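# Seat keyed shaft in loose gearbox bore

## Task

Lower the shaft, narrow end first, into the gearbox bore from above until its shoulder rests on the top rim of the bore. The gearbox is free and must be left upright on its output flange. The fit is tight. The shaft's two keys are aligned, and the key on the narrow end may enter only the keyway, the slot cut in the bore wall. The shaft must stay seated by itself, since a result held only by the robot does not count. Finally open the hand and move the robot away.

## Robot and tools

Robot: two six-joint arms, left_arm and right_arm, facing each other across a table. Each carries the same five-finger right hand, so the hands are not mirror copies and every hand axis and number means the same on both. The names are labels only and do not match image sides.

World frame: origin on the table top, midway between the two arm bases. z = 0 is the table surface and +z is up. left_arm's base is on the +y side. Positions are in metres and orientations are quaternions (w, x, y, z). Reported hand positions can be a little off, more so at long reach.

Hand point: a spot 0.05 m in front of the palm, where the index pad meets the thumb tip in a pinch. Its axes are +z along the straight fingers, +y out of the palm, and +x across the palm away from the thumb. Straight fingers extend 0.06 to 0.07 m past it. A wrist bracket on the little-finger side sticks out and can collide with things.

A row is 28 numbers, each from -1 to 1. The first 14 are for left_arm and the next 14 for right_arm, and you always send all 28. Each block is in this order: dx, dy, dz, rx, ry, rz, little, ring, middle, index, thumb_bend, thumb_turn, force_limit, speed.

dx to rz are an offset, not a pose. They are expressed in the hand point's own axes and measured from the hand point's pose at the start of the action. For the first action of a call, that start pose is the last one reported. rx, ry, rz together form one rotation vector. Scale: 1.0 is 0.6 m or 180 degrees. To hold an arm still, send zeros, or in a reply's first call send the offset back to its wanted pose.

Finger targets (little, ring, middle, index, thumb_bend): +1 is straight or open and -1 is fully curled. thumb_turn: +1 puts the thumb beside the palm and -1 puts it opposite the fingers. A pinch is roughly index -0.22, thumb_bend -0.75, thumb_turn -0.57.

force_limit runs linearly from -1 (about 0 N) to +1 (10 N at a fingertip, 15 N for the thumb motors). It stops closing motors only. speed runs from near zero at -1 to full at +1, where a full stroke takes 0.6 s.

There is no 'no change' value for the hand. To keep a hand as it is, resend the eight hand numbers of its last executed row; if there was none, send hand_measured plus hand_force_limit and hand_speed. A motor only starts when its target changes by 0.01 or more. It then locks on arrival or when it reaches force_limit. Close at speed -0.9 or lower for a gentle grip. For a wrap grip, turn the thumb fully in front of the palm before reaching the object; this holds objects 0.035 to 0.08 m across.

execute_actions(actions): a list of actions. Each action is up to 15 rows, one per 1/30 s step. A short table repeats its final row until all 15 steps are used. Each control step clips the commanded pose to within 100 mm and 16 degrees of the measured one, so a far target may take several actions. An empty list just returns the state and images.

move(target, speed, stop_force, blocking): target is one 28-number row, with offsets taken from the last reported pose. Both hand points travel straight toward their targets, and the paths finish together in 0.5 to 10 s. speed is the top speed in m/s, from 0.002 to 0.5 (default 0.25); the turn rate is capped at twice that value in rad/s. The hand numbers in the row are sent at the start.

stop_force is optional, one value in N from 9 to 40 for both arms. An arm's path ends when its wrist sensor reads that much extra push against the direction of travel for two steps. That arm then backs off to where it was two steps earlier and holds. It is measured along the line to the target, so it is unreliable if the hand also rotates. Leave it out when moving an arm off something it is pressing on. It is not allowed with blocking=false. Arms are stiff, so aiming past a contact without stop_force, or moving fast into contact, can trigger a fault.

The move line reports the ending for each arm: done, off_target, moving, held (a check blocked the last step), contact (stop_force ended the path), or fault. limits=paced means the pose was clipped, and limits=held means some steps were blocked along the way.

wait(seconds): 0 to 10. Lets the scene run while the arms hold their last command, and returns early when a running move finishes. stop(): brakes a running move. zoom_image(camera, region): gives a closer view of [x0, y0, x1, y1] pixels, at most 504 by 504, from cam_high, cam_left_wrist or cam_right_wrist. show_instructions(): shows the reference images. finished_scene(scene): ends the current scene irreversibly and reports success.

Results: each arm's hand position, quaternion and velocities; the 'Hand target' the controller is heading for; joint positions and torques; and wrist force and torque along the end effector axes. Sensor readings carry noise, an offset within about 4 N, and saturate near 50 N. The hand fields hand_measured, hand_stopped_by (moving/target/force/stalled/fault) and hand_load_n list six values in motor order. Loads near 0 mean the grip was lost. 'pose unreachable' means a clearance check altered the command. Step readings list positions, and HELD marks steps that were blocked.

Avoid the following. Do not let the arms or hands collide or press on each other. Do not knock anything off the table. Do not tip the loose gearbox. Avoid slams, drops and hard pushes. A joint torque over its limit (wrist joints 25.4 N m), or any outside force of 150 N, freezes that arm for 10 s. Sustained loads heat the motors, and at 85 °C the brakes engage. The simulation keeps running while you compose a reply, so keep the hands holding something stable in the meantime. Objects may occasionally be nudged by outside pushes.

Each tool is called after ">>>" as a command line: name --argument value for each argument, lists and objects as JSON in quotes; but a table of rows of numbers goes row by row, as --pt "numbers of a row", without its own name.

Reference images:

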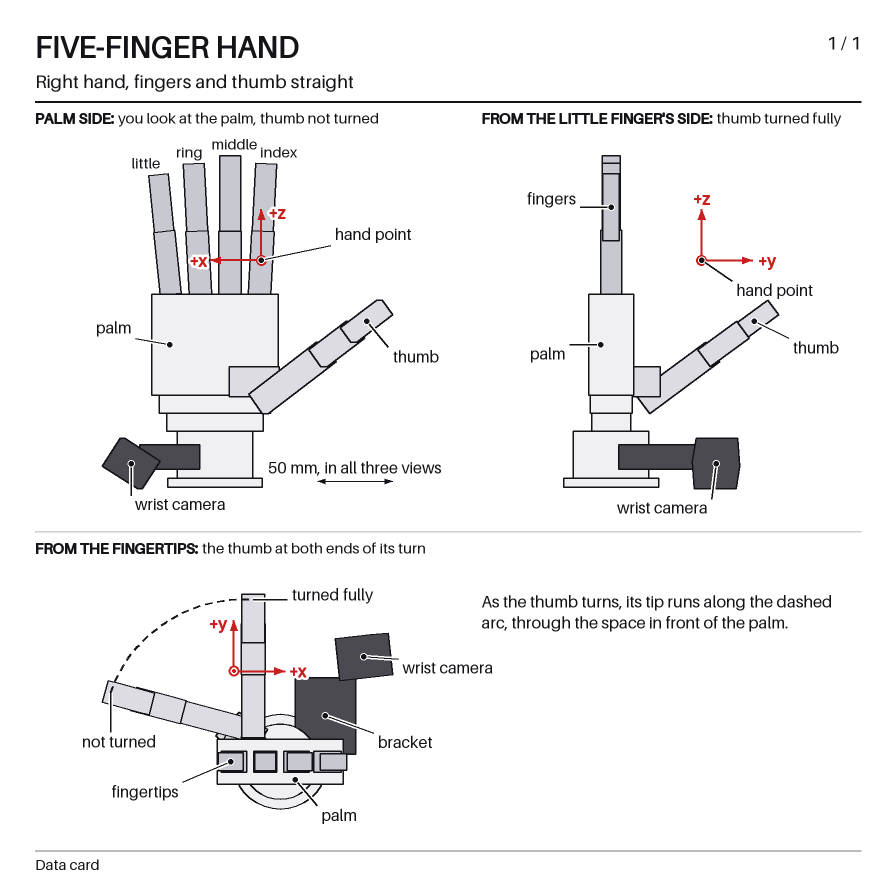

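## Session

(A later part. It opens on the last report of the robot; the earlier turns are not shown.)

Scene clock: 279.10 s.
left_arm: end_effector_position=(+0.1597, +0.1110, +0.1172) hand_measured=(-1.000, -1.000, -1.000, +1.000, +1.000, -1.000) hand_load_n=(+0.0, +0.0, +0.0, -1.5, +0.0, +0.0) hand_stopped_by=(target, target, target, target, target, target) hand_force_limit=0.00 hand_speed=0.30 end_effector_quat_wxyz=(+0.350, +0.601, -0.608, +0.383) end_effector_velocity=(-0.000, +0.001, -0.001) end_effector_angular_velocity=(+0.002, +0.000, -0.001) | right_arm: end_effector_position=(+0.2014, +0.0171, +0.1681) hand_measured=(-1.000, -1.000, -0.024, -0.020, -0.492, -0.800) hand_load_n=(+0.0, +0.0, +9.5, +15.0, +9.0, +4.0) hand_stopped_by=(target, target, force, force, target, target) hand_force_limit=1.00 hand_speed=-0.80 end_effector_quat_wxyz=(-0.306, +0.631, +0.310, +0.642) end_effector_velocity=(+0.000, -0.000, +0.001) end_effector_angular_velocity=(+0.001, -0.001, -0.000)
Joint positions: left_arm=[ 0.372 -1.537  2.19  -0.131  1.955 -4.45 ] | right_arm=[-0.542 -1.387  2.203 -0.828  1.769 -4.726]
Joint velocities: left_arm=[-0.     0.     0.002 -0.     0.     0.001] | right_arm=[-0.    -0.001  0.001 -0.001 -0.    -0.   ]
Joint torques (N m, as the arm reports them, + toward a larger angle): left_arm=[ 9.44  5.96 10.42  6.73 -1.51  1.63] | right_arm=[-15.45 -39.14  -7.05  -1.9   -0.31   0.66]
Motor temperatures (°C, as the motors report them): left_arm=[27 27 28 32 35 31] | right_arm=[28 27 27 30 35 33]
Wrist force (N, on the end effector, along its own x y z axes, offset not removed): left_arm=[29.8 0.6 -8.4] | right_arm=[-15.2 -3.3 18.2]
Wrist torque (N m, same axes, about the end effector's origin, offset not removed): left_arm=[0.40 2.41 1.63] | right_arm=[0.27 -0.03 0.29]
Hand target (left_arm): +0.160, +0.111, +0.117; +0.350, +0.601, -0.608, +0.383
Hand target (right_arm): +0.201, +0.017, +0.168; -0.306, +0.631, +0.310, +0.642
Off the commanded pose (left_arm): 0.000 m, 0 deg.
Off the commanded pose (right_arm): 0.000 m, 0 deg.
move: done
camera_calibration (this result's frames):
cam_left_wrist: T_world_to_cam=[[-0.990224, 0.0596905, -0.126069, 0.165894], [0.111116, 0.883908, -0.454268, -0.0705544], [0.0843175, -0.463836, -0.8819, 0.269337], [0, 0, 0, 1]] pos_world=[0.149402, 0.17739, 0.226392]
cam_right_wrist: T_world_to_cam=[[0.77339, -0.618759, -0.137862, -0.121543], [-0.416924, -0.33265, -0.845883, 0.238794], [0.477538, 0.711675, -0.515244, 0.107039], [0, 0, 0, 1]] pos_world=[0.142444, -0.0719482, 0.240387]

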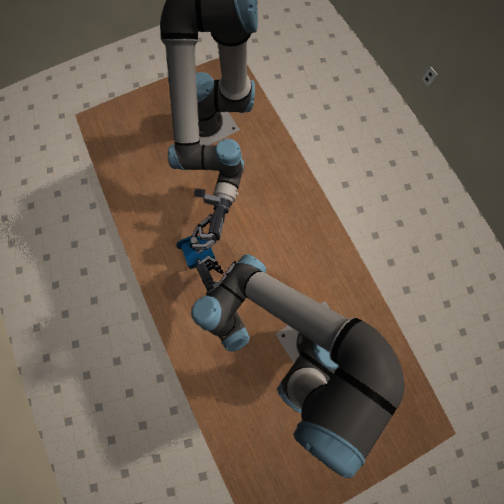

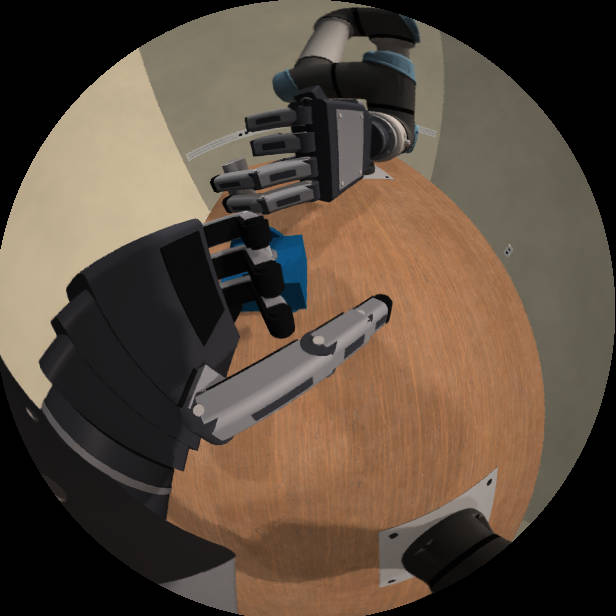

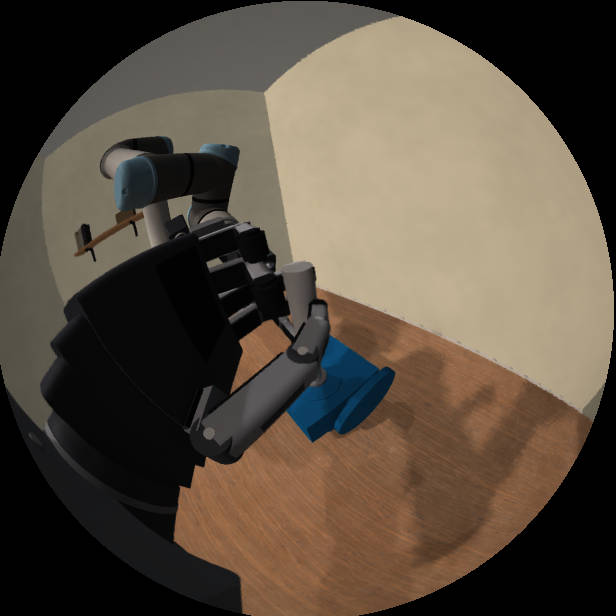

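>>> move --target '[-0.001,0,0.0005,0,0,0,-1,-1,-1,1,1,-1,0,0.3,0.003,-0.009,0.012,0,0,0,-1,-1,-0.4,-0.4,-0.5,-0.8,1,-0.8]' --speed 0.004

>>> zoom_image --camera "cam_high" --region '[160,220,240,300]'

Scene clock: 281.80 s.
left_arm: end_effector_position=(+0.1597, +0.1110, +0.1166) hand_measured=(-1.000, -1.000, -1.000, +1.000, +1.000, -1.000) hand_load_n=(+0.0, +0.0, +0.0, +0.0, +0.0, +0.0) hand_stopped_by=(target, target, target, target, target, target) hand_force_limit=0.00 hand_speed=0.30 end_effector_quat_wxyz=(+0.350, +0.601, -0.608, +0.383) end_effector_velocity=(+0.000, -0.000, +0.001) end_effector_angular_velocity=(-0.001, +0.002, +0.001) | right_arm: end_effector_position=(+0.2016, +0.0260, +0.1699) hand_measured=(-1.000, -1.000, -0.024, -0.020, -0.492, -0.800) hand_load_n=(+0.0, +0.0, +10.5, +2.5, +13.0, -0.5) hand_stopped_by=(target, target, force, force, target, target) hand_force_limit=1.00 hand_speed=-0.80 end_effector_quat_wxyz=(-0.306, +0.631, +0.310, +0.642) end_effector_velocity=(+0.000, +0.000, +0.000) end_effector_angular_velocity=(+0.000, +0.000, -0.001)
Joint positions: left_arm=[ 0.372 -1.536  2.191 -0.133  1.955 -4.45 ] | right_arm=[-0.531 -1.372  2.176 -0.817  1.78  -4.727]
Joint velocities: left_arm=[ 0.    -0.001 -0.001  0.001 -0.    -0.002] | right_arm=[ 0.001  0.001 -0.002  0.001  0.002  0.   ]
Joint torques (N m, as the arm reports them, + toward a larger angle): left_arm=[10.39 -3.97 -1.82  0.17  1.77  2.05] | right_arm=[ 14.58 -17.74 -34.51  -3.15   1.14  -1.17]
Motor temperatures (°C, as the motors report them): left_arm=[27 27 28 32 35 31] | right_arm=[28 27 27 30 35 33]
Wrist force (N, on the end effector, along its own x y z axes, offset not removed): left_arm=[8.0 -2.1 -9.4] | right_arm=[-6.6 2.0 -2.2]
Wrist torque (N m, same axes, about the end effector's origin, offset not removed): left_arm=[0.57 1.27 0.59] | right_arm=[-0.48 -0.48 -0.13]
Hand target (left_arm): +0.160, +0.111, +0.117; +0.350, +0.601, -0.608, +0.383
Hand target (right_arm): +0.202, +0.026, +0.170; -0.306, +0.631, +0.310, +0.642
Off the commanded pose (left_arm): 0.000 m, 0 deg.
Off the commanded pose (right_arm): 0.000 m, 0 deg.
move: done
camera_calibration (this result's frames):
cam_left_wrist: T_world_to_cam=[[-0.990224, 0.0596867, -0.126073, 0.165841], [0.111115, 0.883906, -0.454273, -0.0708693], [0.0843222, -0.46384, -0.881897, 0.268753], [0, 0, 0, 1]] pos_world=[0.149433, 0.177402, 0.225727]
cam_right_wrist: T_world_to_cam=[[0.773389, -0.618758, -0.137871, -0.115908], [-0.416935, -0.332652, -0.845877, 0.243388], [0.47753, 0.711675, -0.515251, 0.101511], [0, 0, 0, 1]] pos_world=[0.142644, -0.0629989, 0.2422]

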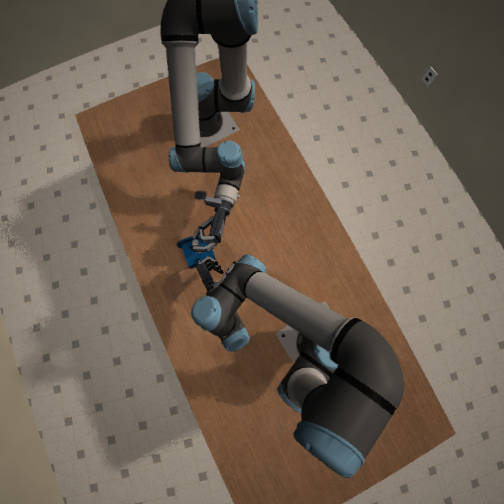

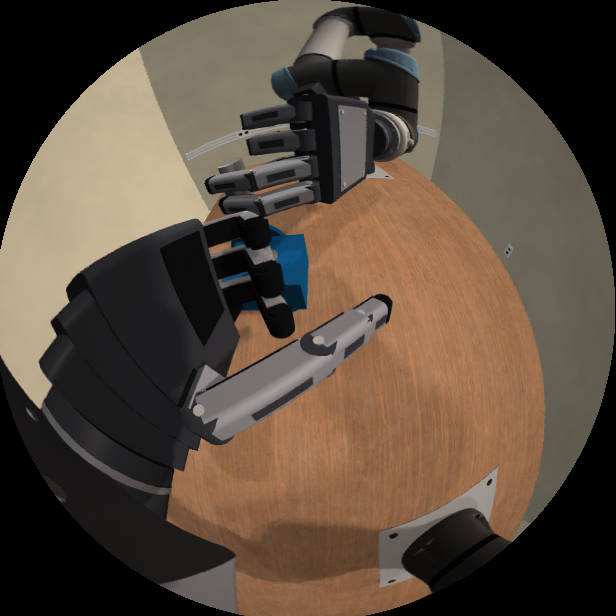

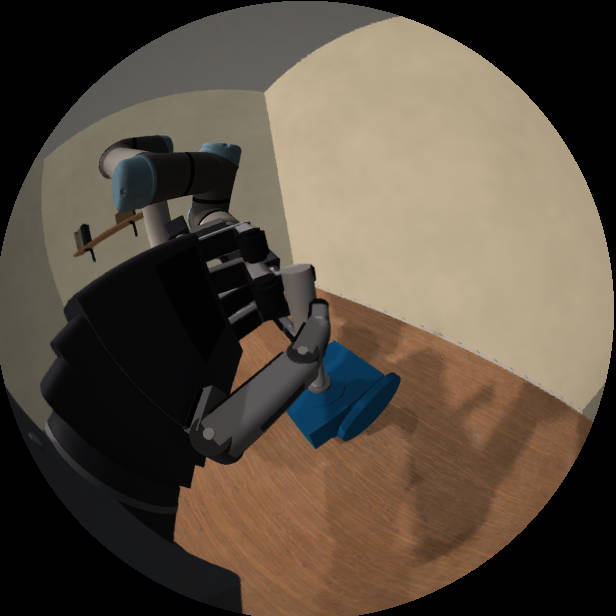

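Region (160, 220, 240, 300) of cam_high's 504x504 image, scaled by 6.300, with more detail than that image has.

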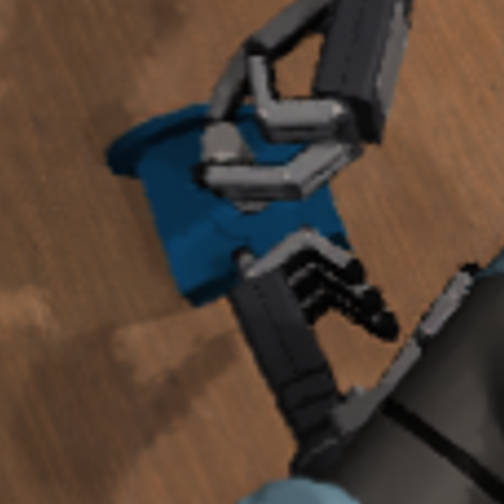

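>>> move --target '[0.001,0,-0.03,0,0,0,-1,-1,-1,1,1,-1,0,0.3,0,0.004,-0.005,0,0,0,-1,-1,0.4,0.4,-0.5,-0.8,1,0]' --speed 0.02

>>> move --target '[-0.026,0,0.008,0,0,0,-1,-1,-1,1,1,-1,0,0.3,0.11,0,0,0,0,0,-1,-1,0.4,0.4,-0.5,-0.8,1,0]' --speed 0.05

>>> move --target '[0,0,0,0,0,0,-1,-1,-1,1,1,-1,0,0.3,-0.02,0.0165,-0.038,-0.033,0,0,-1,-1,0.3,0.3,-0.5,-0.8,1,0]' --speed 0.05

>>> move --target '[0.006,0,0.012,0,0,0,-1,-1,-1,1,1,-1,0,0.3,-0.035,0,0,0,0,0,-1,-1,0.3,0.3,-0.5,-0.8,1,0]' --speed 0.005 --stop_force 20

>>> zoom_image --camera "cam_high" --region '[160,220,240,300]'

Scene clock: 283.33 s.
left_arm: end_effector_position=(+0.1591, +0.1266, +0.1254) hand_measured=(-1.000, -1.000, -1.000, +1.000, +1.000, -1.000) hand_load_n=(+0.0, +0.0, +0.0, +0.0, +0.0, +0.0) hand_stopped_by=(target, target, target, target, target, target) hand_force_limit=0.00 hand_speed=0.30 end_effector_quat_wxyz=(+0.350, +0.601, -0.608, +0.383) end_effector_velocity=(-0.001, +0.002, -0.001) end_effector_angular_velocity=(+0.005, +0.002, +0.001) | right_arm: end_effector_position=(+0.2016, +0.0222, +0.1699) hand_measured=(-1.000, -1.000, +0.400, +0.400, -0.500, -0.800) hand_load_n=(+0.0, +0.0, +0.0, +0.0, +0.0, +0.0) hand_stopped_by=(target, target, target, target, target, target) hand_force_limit=1.00 hand_speed=0.00 end_effector_quat_wxyz=(-0.306, +0.631, +0.310, +0.642) end_effector_velocity=(-0.001, +0.000, -0.000) end_effector_angular_velocity=(-0.000, +0.000, +0.002)
Joint positions: left_arm=[ 0.397 -1.575  2.203 -0.102  1.977 -4.437] | right_arm=[-0.536 -1.38   2.187 -0.819  1.775 -4.726]
Joint velocities: left_arm=[ 0.002 -0.001  0.004  0.003  0.001  0.001] | right_arm=[ 0.    -0.     0.001 -0.001 -0.002  0.   ]
Joint torques (N m, as the arm reports them, + toward a larger angle): left_arm=[ 12.78 -22.87  -8.66   1.81   2.09   2.14] | right_arm=[-15.38 -30.49  -6.42  -3.01  -2.63   1.72]
Motor temperatures (°C, as the motors report them): left_arm=[27 27 28 32 35 31] | right_arm=[28 27 27 30 35 33]
Wrist force (N, on the end effector, along its own x y z axes, offset not removed): left_arm=[-3.0 1.0 2.7] | right_arm=[0.1 -0.7 3.2]
Wrist torque (N m, same axes, about the end effector's origin, offset not removed): left_arm=[0.20 0.49 -0.13] | right_arm=[-0.54 0.09 0.23]
Hand target (left_arm): +0.159, +0.127, +0.125; +0.350, +0.601, -0.608, +0.383
Hand target (right_arm): +0.202, +0.022, +0.170; -0.306, +0.631, +0.310, +0.642
Off the commanded pose (left_arm): 0.000 m, 0 deg.
Off the commanded pose (right_arm): 0.000 m, 0 deg.
move: done
camera_calibration (this result's frames):
cam_left_wrist: T_world_to_cam=[[-0.990218, 0.0596838, -0.126123, 0.165415], [0.111134, 0.883916, -0.454249, -0.0805914], [0.084371, -0.463822, -0.881902, 0.283793], [0, 0, 0, 1]] pos_world=[0.14881, 0.192993, 0.234532]
cam_right_wrist: T_world_to_cam=[[0.773387, -0.618758, -0.137876, -0.11829], [-0.416939, -0.332649, -0.845876, 0.242118], [0.477529, 0.711676, -0.515251, 0.104219], [0, 0, 0, 1]] pos_world=[0.142664, -0.0668228, 0.242191]

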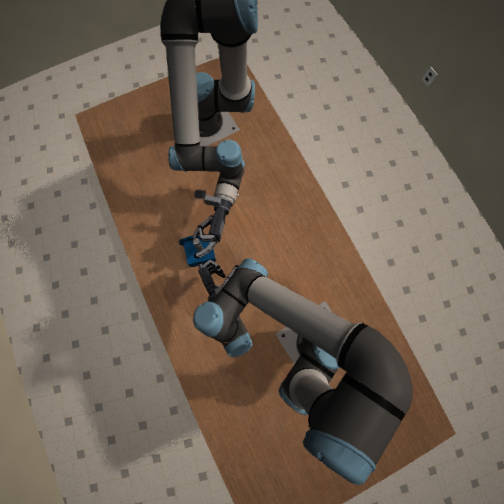

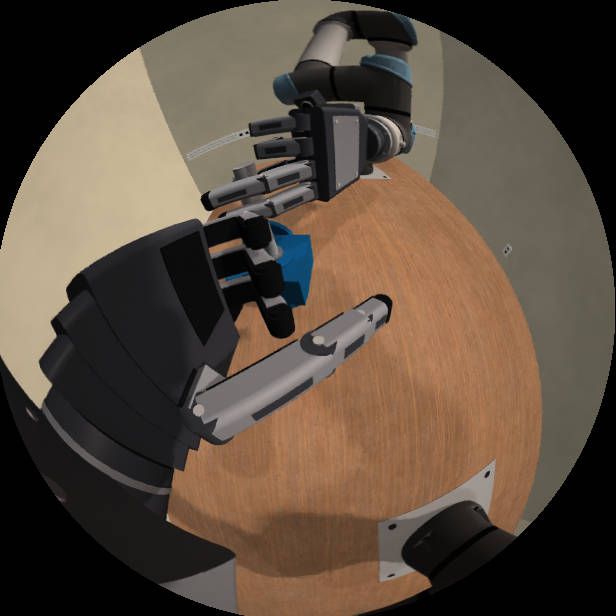

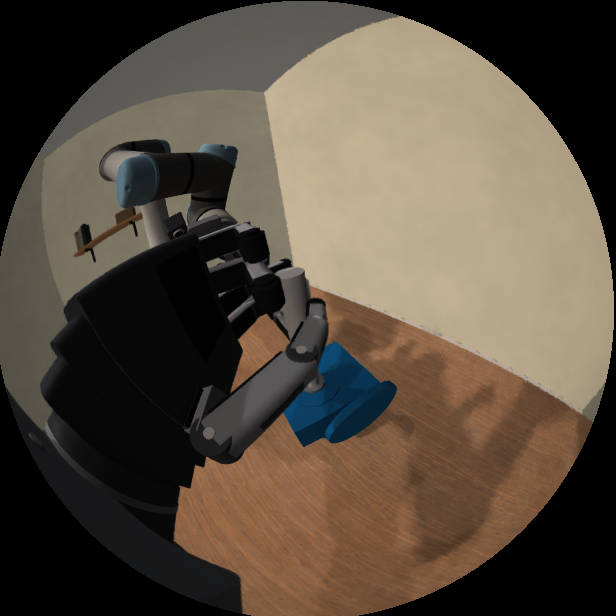

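Scene clock: 285.03 s.
left_arm: end_effector_position=(+0.1598, +0.1296, +0.1094) hand_measured=(-1.000, -1.000, -1.000, +1.000, +1.000, -1.000) hand_load_n=(+0.0, +0.0, +0.0, +0.0, +0.0, +0.0) hand_stopped_by=(target, target, target, target, target, target) hand_force_limit=0.00 hand_speed=0.30 end_effector_quat_wxyz=(+0.350, +0.601, -0.608, +0.383) end_effector_velocity=(-0.001, +0.001, -0.002) end_effector_angular_velocity=(+0.003, +0.002, -0.001) | right_arm: end_effector_position=(+0.2004, +0.0220, +0.2358) hand_measured=(-1.000, -1.000, +0.400, +0.400, -0.500, -0.800) hand_load_n=(+0.0, +0.0, +0.0, +0.0, +0.0, +0.0) hand_stopped_by=(target, target, target, target, target, target) hand_force_limit=1.00 hand_speed=0.00 end_effector_quat_wxyz=(-0.306, +0.631, +0.310, +0.642) end_effector_velocity=(-0.000, +0.000, +0.001) end_effector_angular_velocity=(-0.001, +0.000, +0.001)
Joint positions: left_arm=[ 0.405 -1.549  2.228 -0.151  1.984 -4.432] | right_arm=[-0.533 -1.501  2.109 -0.62   1.778 -4.727]
Joint velocities: left_arm=[-0.     0.002  0.002  0.     0.001  0.   ] | right_arm=[-0.    -0.002 -0.002  0.004 -0.001 -0.   ]
Joint torques (N m, as the arm reports them, + toward a larger angle): left_arm=[ 11.89 -11.33  -7.55  -2.12   2.08   2.17] | right_arm=[ 13.32 -27.34 -30.36  -0.28   2.45   1.68]
Motor temperatures (°C, as the motors report them): left_arm=[27 27 28 32 35 31] | right_arm=[28 27 27 30 35 33]
Wrist force (N, on the end effector, along its own x y z axes, offset not removed): left_arm=[-5.0 -0.2 1.3] | right_arm=[0.7 0.7 0.3]
Wrist torque (N m, same axes, about the end effector's origin, offset not removed): left_arm=[-0.12 0.64 -0.45] | right_arm=[-0.05 0.03 0.19]
Hand target (left_arm): +0.160, +0.130, +0.109; +0.350, +0.601, -0.608, +0.383
Hand target (right_arm): +0.200, +0.022, +0.236; -0.306, +0.631, +0.310, +0.642
Off the commanded pose (left_arm): 0.000 m, 0 deg.
Off the commanded pose (right_arm): 0.000 m, 0 deg.
move: done
camera_calibration (this result's frames):
cam_left_wrist: T_world_to_cam=[[-0.990215, 0.059685, -0.126139, 0.163885], [0.111142, 0.88392, -0.454238, -0.0905771], [0.0843861, -0.463813, -0.881905, 0.271002], [0, 0, 0, 1]] pos_world=[0.14948, 0.195976, 0.218527]
cam_right_wrist: T_world_to_cam=[[0.773401, -0.618767, -0.137759, -0.10842], [-0.416852, -0.3327, -0.845899, 0.297327], [0.477582, 0.711644, -0.515245, 0.138901], [0, 0, 0, 1]] pos_world=[0.141457, -0.067014, 0.308141]

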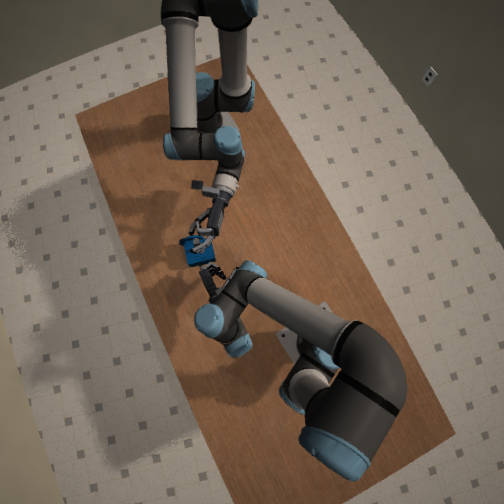

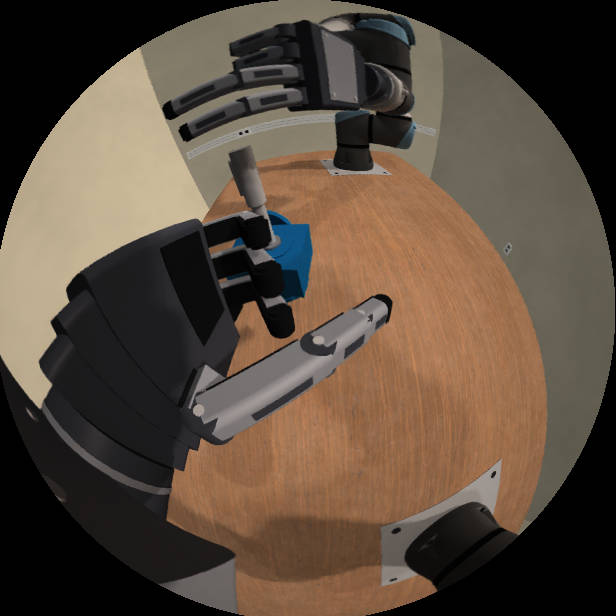

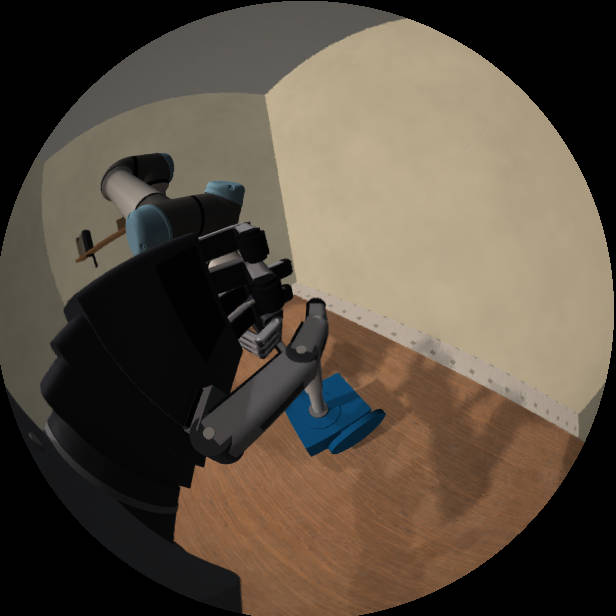

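Scene clock: 286.37 s.
left_arm: end_effector_position=(+0.1598, +0.1296, +0.1093) hand_measured=(-1.000, -1.000, -1.000, +1.000, +1.000, -1.000) hand_load_n=(+0.0, +0.0, +0.0, +0.0, +0.0, +0.0) hand_stopped_by=(target, target, target, target, target, target) hand_force_limit=0.00 hand_speed=0.30 end_effector_quat_wxyz=(+0.350, +0.601, -0.608, +0.383) end_effector_velocity=(-0.000, +0.000, -0.001) end_effector_angular_velocity=(+0.001, +0.000, -0.001) | right_arm: end_effector_position=(+0.1943, -0.0019, +0.2237) hand_measured=(-1.000, -1.000, +0.300, +0.300, -0.500, -0.800) hand_load_n=(+0.0, +0.0, +0.0, +0.0, +0.0, +0.0) hand_stopped_by=(target, target, target, target, target, target) hand_force_limit=1.00 hand_speed=0.00 end_effector_quat_wxyz=(-0.273, +0.646, +0.276, +0.657) end_effector_velocity=(-0.001, -0.001, -0.001) end_effector_angular_velocity=(-0.001, +0.000, -0.005)
Joint positions: left_arm=[ 0.405 -1.549  2.228 -0.151  1.984 -4.432] | right_arm=[-0.481 -1.491  2.136 -0.66   1.934 -4.728]
Joint velocities: left_arm=[-0.     0.001  0.001 -0.     0.     0.   ] | right_arm=[ 0.003  0.001  0.001 -0.001  0.008 -0.   ]
Joint torques (N m, as the arm reports them, + toward a larger angle): left_arm=[ 10.49 -20.33 -14.52   0.71   1.58   1.83] | right_arm=[ 11.41 -11.78  -8.38  -2.93   2.38  -1.51]
Motor temperatures (°C, as the motors report them): left_arm=[27 27 28 32 35 31] | right_arm=[28 27 27 30 35 33]
Wrist force (N, on the end effector, along its own x y z axes, offset not removed): left_arm=[-2.1 0.8 3.2] | right_arm=[1.7 1.0 2.2]
Wrist torque (N m, same axes, about the end effector's origin, offset not removed): left_arm=[0.08 0.33 -0.23] | right_arm=[0.00 -0.14 0.38]
Hand target (left_arm): +0.160, +0.130, +0.109; +0.350, +0.601, -0.608, +0.383
Hand target (right_arm): +0.194, -0.002, +0.224; -0.273, +0.646, +0.276, +0.657
Off the commanded pose (left_arm): 0.000 m, 0 deg.
Off the commanded pose (right_arm): 0.000 m, 0 deg.
move: done
camera_calibration (this result's frames):
cam_left_wrist: T_world_to_cam=[[-0.990215, 0.059685, -0.126139, 0.163884], [0.111141, 0.88392, -0.454239, -0.0905823], [0.0843855, -0.463814, -0.881905, 0.270995], [0, 0, 0, 1]] pos_world=[0.14948, 0.195977, 0.218518]
cam_right_wrist: T_world_to_cam=[[0.705512, -0.694926, -0.139033, -0.106791], [-0.448945, -0.286444, -0.846403, 0.283008], [0.548363, 0.659566, -0.514073, 0.13848], [0, 0, 0, 1]] pos_world=[0.12646, -0.0844826, 0.29588]

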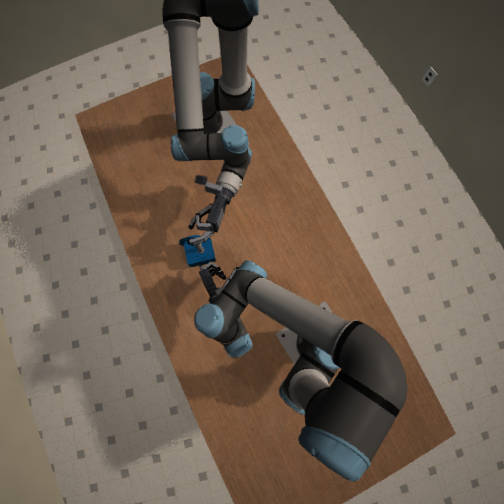

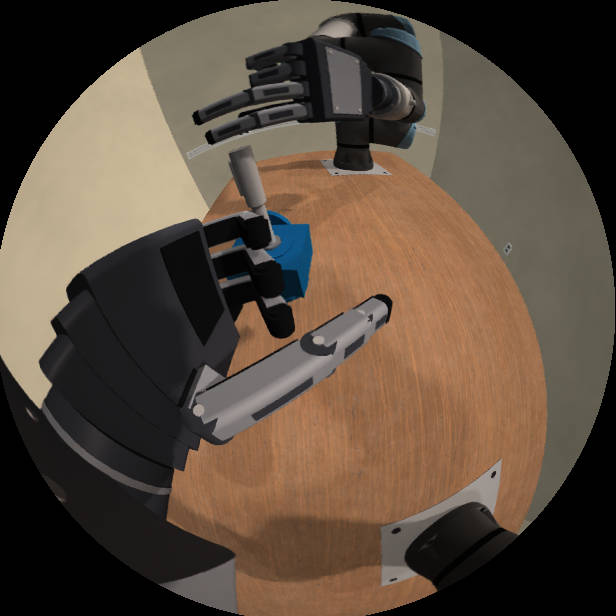

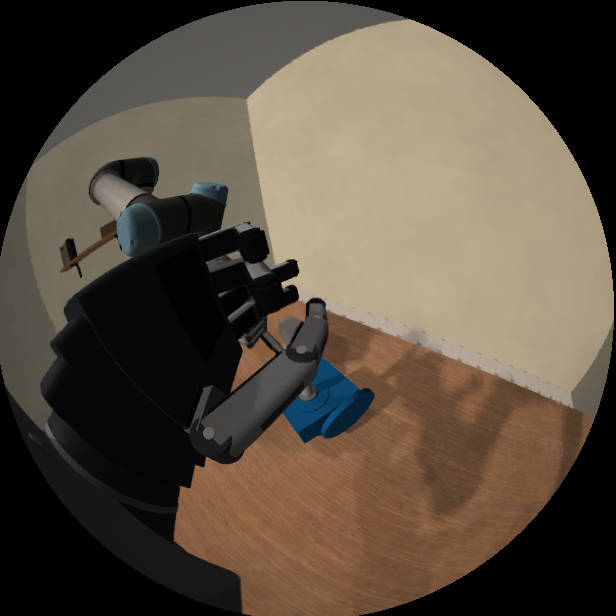

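Scene clock: 290.80 s.
left_arm: end_effector_position=(+0.1599, +0.1215, +0.1092) hand_measured=(-1.000, -1.000, -1.000, +1.000, +1.000, -1.000) hand_load_n=(+0.0, +0.0, +0.0, +0.0, +0.0, +0.0) hand_stopped_by=(target, target, target, target, target, target) hand_force_limit=0.00 hand_speed=0.30 end_effector_quat_wxyz=(+0.350, +0.601, -0.608, +0.383) end_effector_velocity=(-0.000, +0.000, -0.001) end_effector_angular_velocity=(+0.002, +0.000, -0.000) | right_arm: end_effector_position=(+0.1946, -0.0018, +0.2086) hand_measured=(-1.000, -1.000, +0.300, +0.300, -0.500, -0.800) hand_load_n=(+0.0, +0.0, +0.0, +0.0, +0.0, +0.0) hand_stopped_by=(target, target, target, target, target, target) hand_force_limit=1.00 hand_speed=0.00 end_effector_quat_wxyz=(-0.273, +0.646, +0.276, +0.657) end_effector_velocity=(-0.000, +0.000, +0.000) end_effector_angular_velocity=(-0.000, -0.000, +0.000)
Joint positions: left_arm=[ 0.391 -1.537  2.216 -0.154  1.971 -4.44 ] | right_arm=[-0.481 -1.464  2.155 -0.706  1.933 -4.728]
Joint velocities: left_arm=[-0.     0.001 -0.     0.001 -0.001  0.   ] | right_arm=[-0.    -0.    -0.     0.001 -0.    -0.   ]
Joint torques (N m, as the arm reports them, + toward a larger angle): left_arm=[-11.31 -11.9  -25.54  -1.94  -1.58  -1.31] | right_arm=[-11.66 -16.66 -17.14   3.17   1.36   1.71]
Motor temperatures (°C, as the motors report them): left_arm=[27 27 28 32 35 31] | right_arm=[28 27 27 30 35 33]
Wrist force (N, on the end effector, along its own x y z axes, offset not removed): left_arm=[-3.7 -0.7 1.6] | right_arm=[21.6 -1.2 3.3]
Wrist torque (N m, same axes, about the end effector's origin, offset not removed): left_arm=[-0.19 0.47 -0.25] | right_arm=[-0.18 0.35 0.61]
Hand target (left_arm): +0.160, +0.122, +0.109; +0.350, +0.601, -0.608, +0.383
Hand target (right_arm): +0.195, -0.002, +0.209; -0.273, +0.646, +0.276, +0.657
Off the commanded pose (left_arm): 0.000 m, 0 deg.
Off the commanded pose (right_arm): 0.006 m, 0 deg.
move: contact (right_arm)
camera_calibration (this result's frames):
cam_left_wrist: T_world_to_cam=[[-0.990219, 0.0596846, -0.126111, 0.164463], [0.11113, 0.883913, -0.454256, -0.0835573], [0.0843594, -0.463827, -0.8819, 0.267144], [0, 0, 0, 1]] pos_world=[0.149604, 0.18795, 0.218378]
cam_right_wrist: T_world_to_cam=[[0.705567, -0.69484, -0.13919, -0.109002], [-0.448794, -0.286135, -0.846587, 0.270399], [0.548415, 0.659791, -0.513728, 0.130387], [0, 0, 0, 1]] pos_world=[0.126755, -0.0843965, 0.280728]

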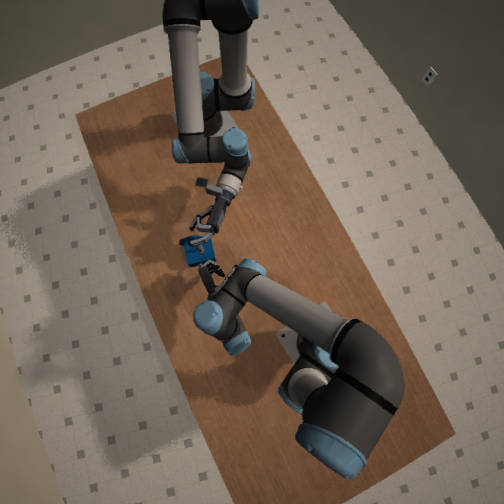

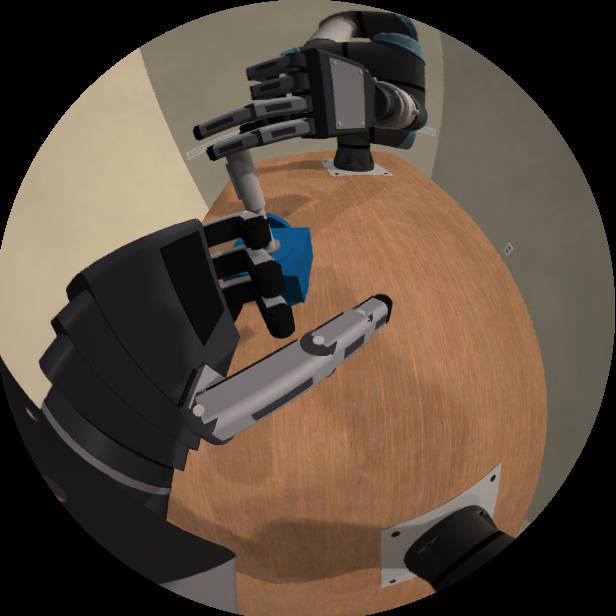

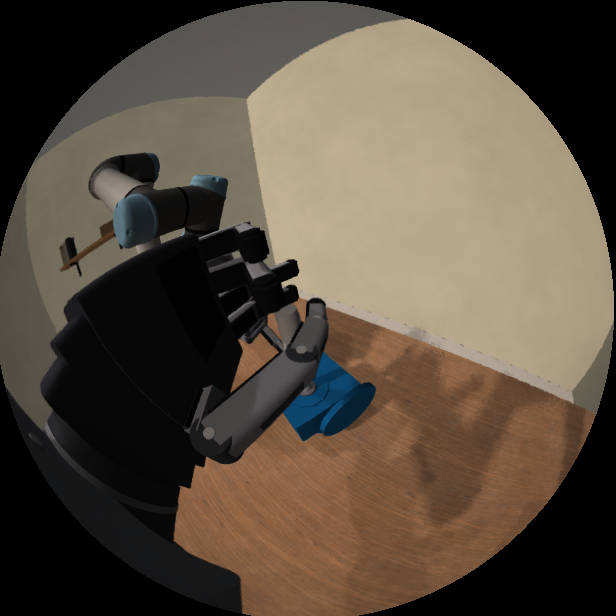

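Region (160, 220, 240, 300) of cam_high's 504x504 image, scaled by 6.300, with more detail than that image has.

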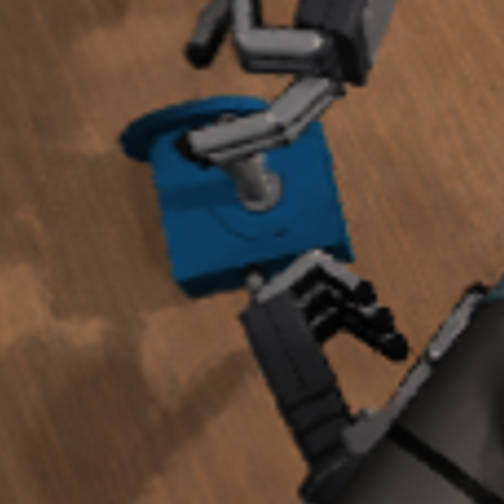

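>>> move --target '[0.003,0,0.006,0,0,0,-1,-1,-1,1,1,-1,0,0.3,-0.001,-0.006,0.006,0,0,0,-1,-1,0.3,0.3,-0.5,-0.8,1,0]' --speed 0.003

>>> zoom_image --camera "cam_high" --region '[160,220,240,300]'

Scene clock: 292.83 s.
left_arm: end_effector_position=(+0.1600, +0.1176, +0.1091) hand_measured=(-1.000, -1.000, -1.000, +1.000, +1.000, -1.000) hand_load_n=(+0.0, +0.0, +0.0, +0.5, +0.0, +0.0) hand_stopped_by=(target, target, target, target, target, target) hand_force_limit=0.00 hand_speed=0.30 end_effector_quat_wxyz=(+0.350, +0.601, -0.608, +0.383) end_effector_velocity=(-0.000, -0.000, +0.000) end_effector_angular_velocity=(-0.001, -0.003, -0.002) | right_arm: end_effector_position=(+0.1945, +0.0033, +0.2080) hand_measured=(-1.000, -1.000, +0.300, +0.298, -0.500, -0.800) hand_load_n=(+0.0, +0.0, +0.0, -10.0, +0.0, +0.0) hand_stopped_by=(target, target, target, target, target, target) hand_force_limit=1.00 hand_speed=0.00 end_effector_quat_wxyz=(-0.273, +0.646, +0.276, +0.657) end_effector_velocity=(+0.000, -0.000, -0.001) end_effector_angular_velocity=(-0.002, +0.001, -0.001)
Joint positions: left_arm=[ 0.384 -1.532  2.21  -0.155  1.966 -4.444] | right_arm=[-0.475 -1.451  2.143 -0.706  1.939 -4.728]
Joint velocities: left_arm=[-0.001 -0.    -0.    -0.001 -0.     0.002] | right_arm=[-0.     0.001 -0.001  0.003  0.001  0.   ]
Joint torques (N m, as the arm reports them, + toward a larger angle): left_arm=[-16.83 -11.52 -29.01  -3.69   0.22  -1.7 ] | right_arm=[ 11.9    7.   -14.81   7.1    0.96  -0.03]
Motor temperatures (°C, as the motors report them): left_arm=[27 27 28 32 35 31] | right_arm=[28 27 27 30 35 33]
Wrist force (N, on the end effector, along its own x y z axes, offset not removed): left_arm=[-4.0 -3.5 -13.9] | right_arm=[33.7 2.6 -8.6]
Wrist torque (N m, same axes, about the end effector's origin, offset not removed): left_arm=[1.35 0.18 -0.15] | right_arm=[-0.36 0.92 0.89]
Hand target (left_arm): +0.160, +0.118, +0.109; +0.350, +0.601, -0.608, +0.383
Hand target (right_arm): +0.195, +0.003, +0.208; -0.273, +0.646, +0.276, +0.657
Off the commanded pose (left_arm): 0.000 m, 0 deg.
Off the commanded pose (right_arm): 0.000 m, 0 deg.
move: done
camera_calibration (this result's frames):
cam_left_wrist: T_world_to_cam=[[-0.990223, 0.059651, -0.126092, 0.164764], [0.11109, 0.883925, -0.454242, -0.0800699], [0.0843604, -0.463808, -0.88191, 0.265221], [0, 0, 0, 1]] pos_world=[0.149674, 0.183959, 0.218306]
cam_right_wrist: T_world_to_cam=[[0.705584, -0.694821, -0.139198, -0.105516], [-0.448768, -0.286113, -0.846609, 0.271342], [0.548415, 0.659821, -0.51369, 0.126776], [0, 0, 0, 1]] pos_world=[0.126694, -0.07933, 0.280156]

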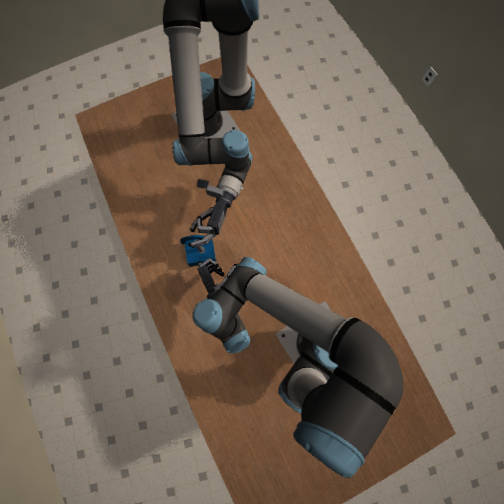

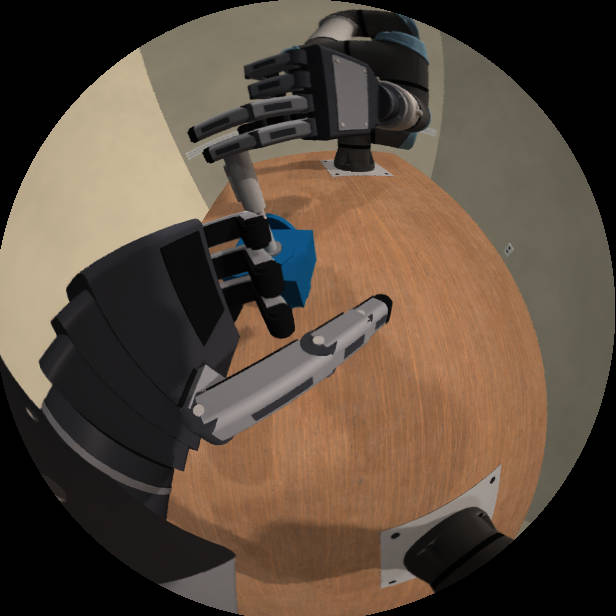

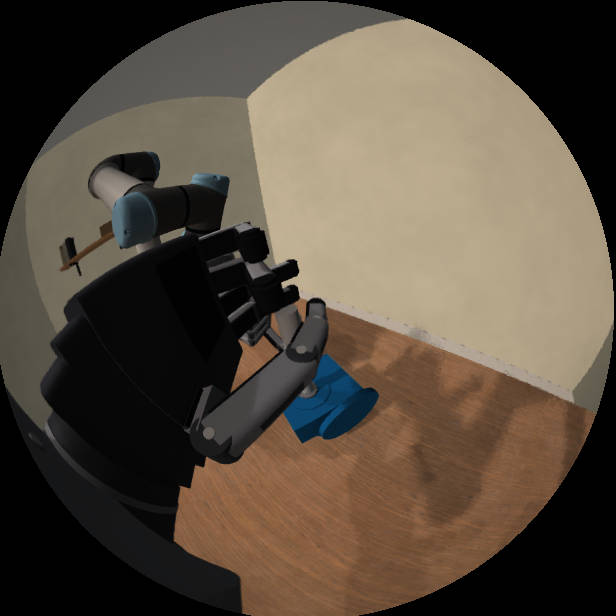

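Region (160, 220, 240, 300) of cam_high's 504x504 image, scaled by 6.300, with more detail than that image has.

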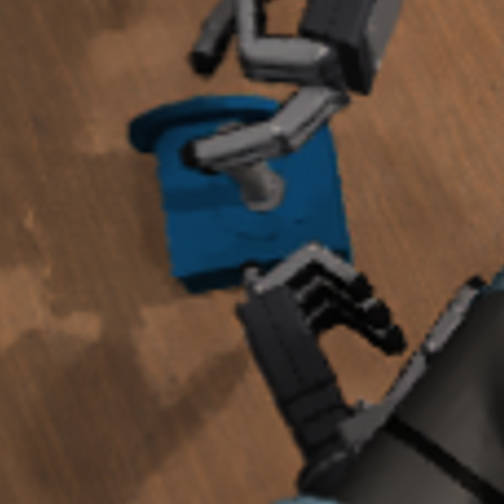

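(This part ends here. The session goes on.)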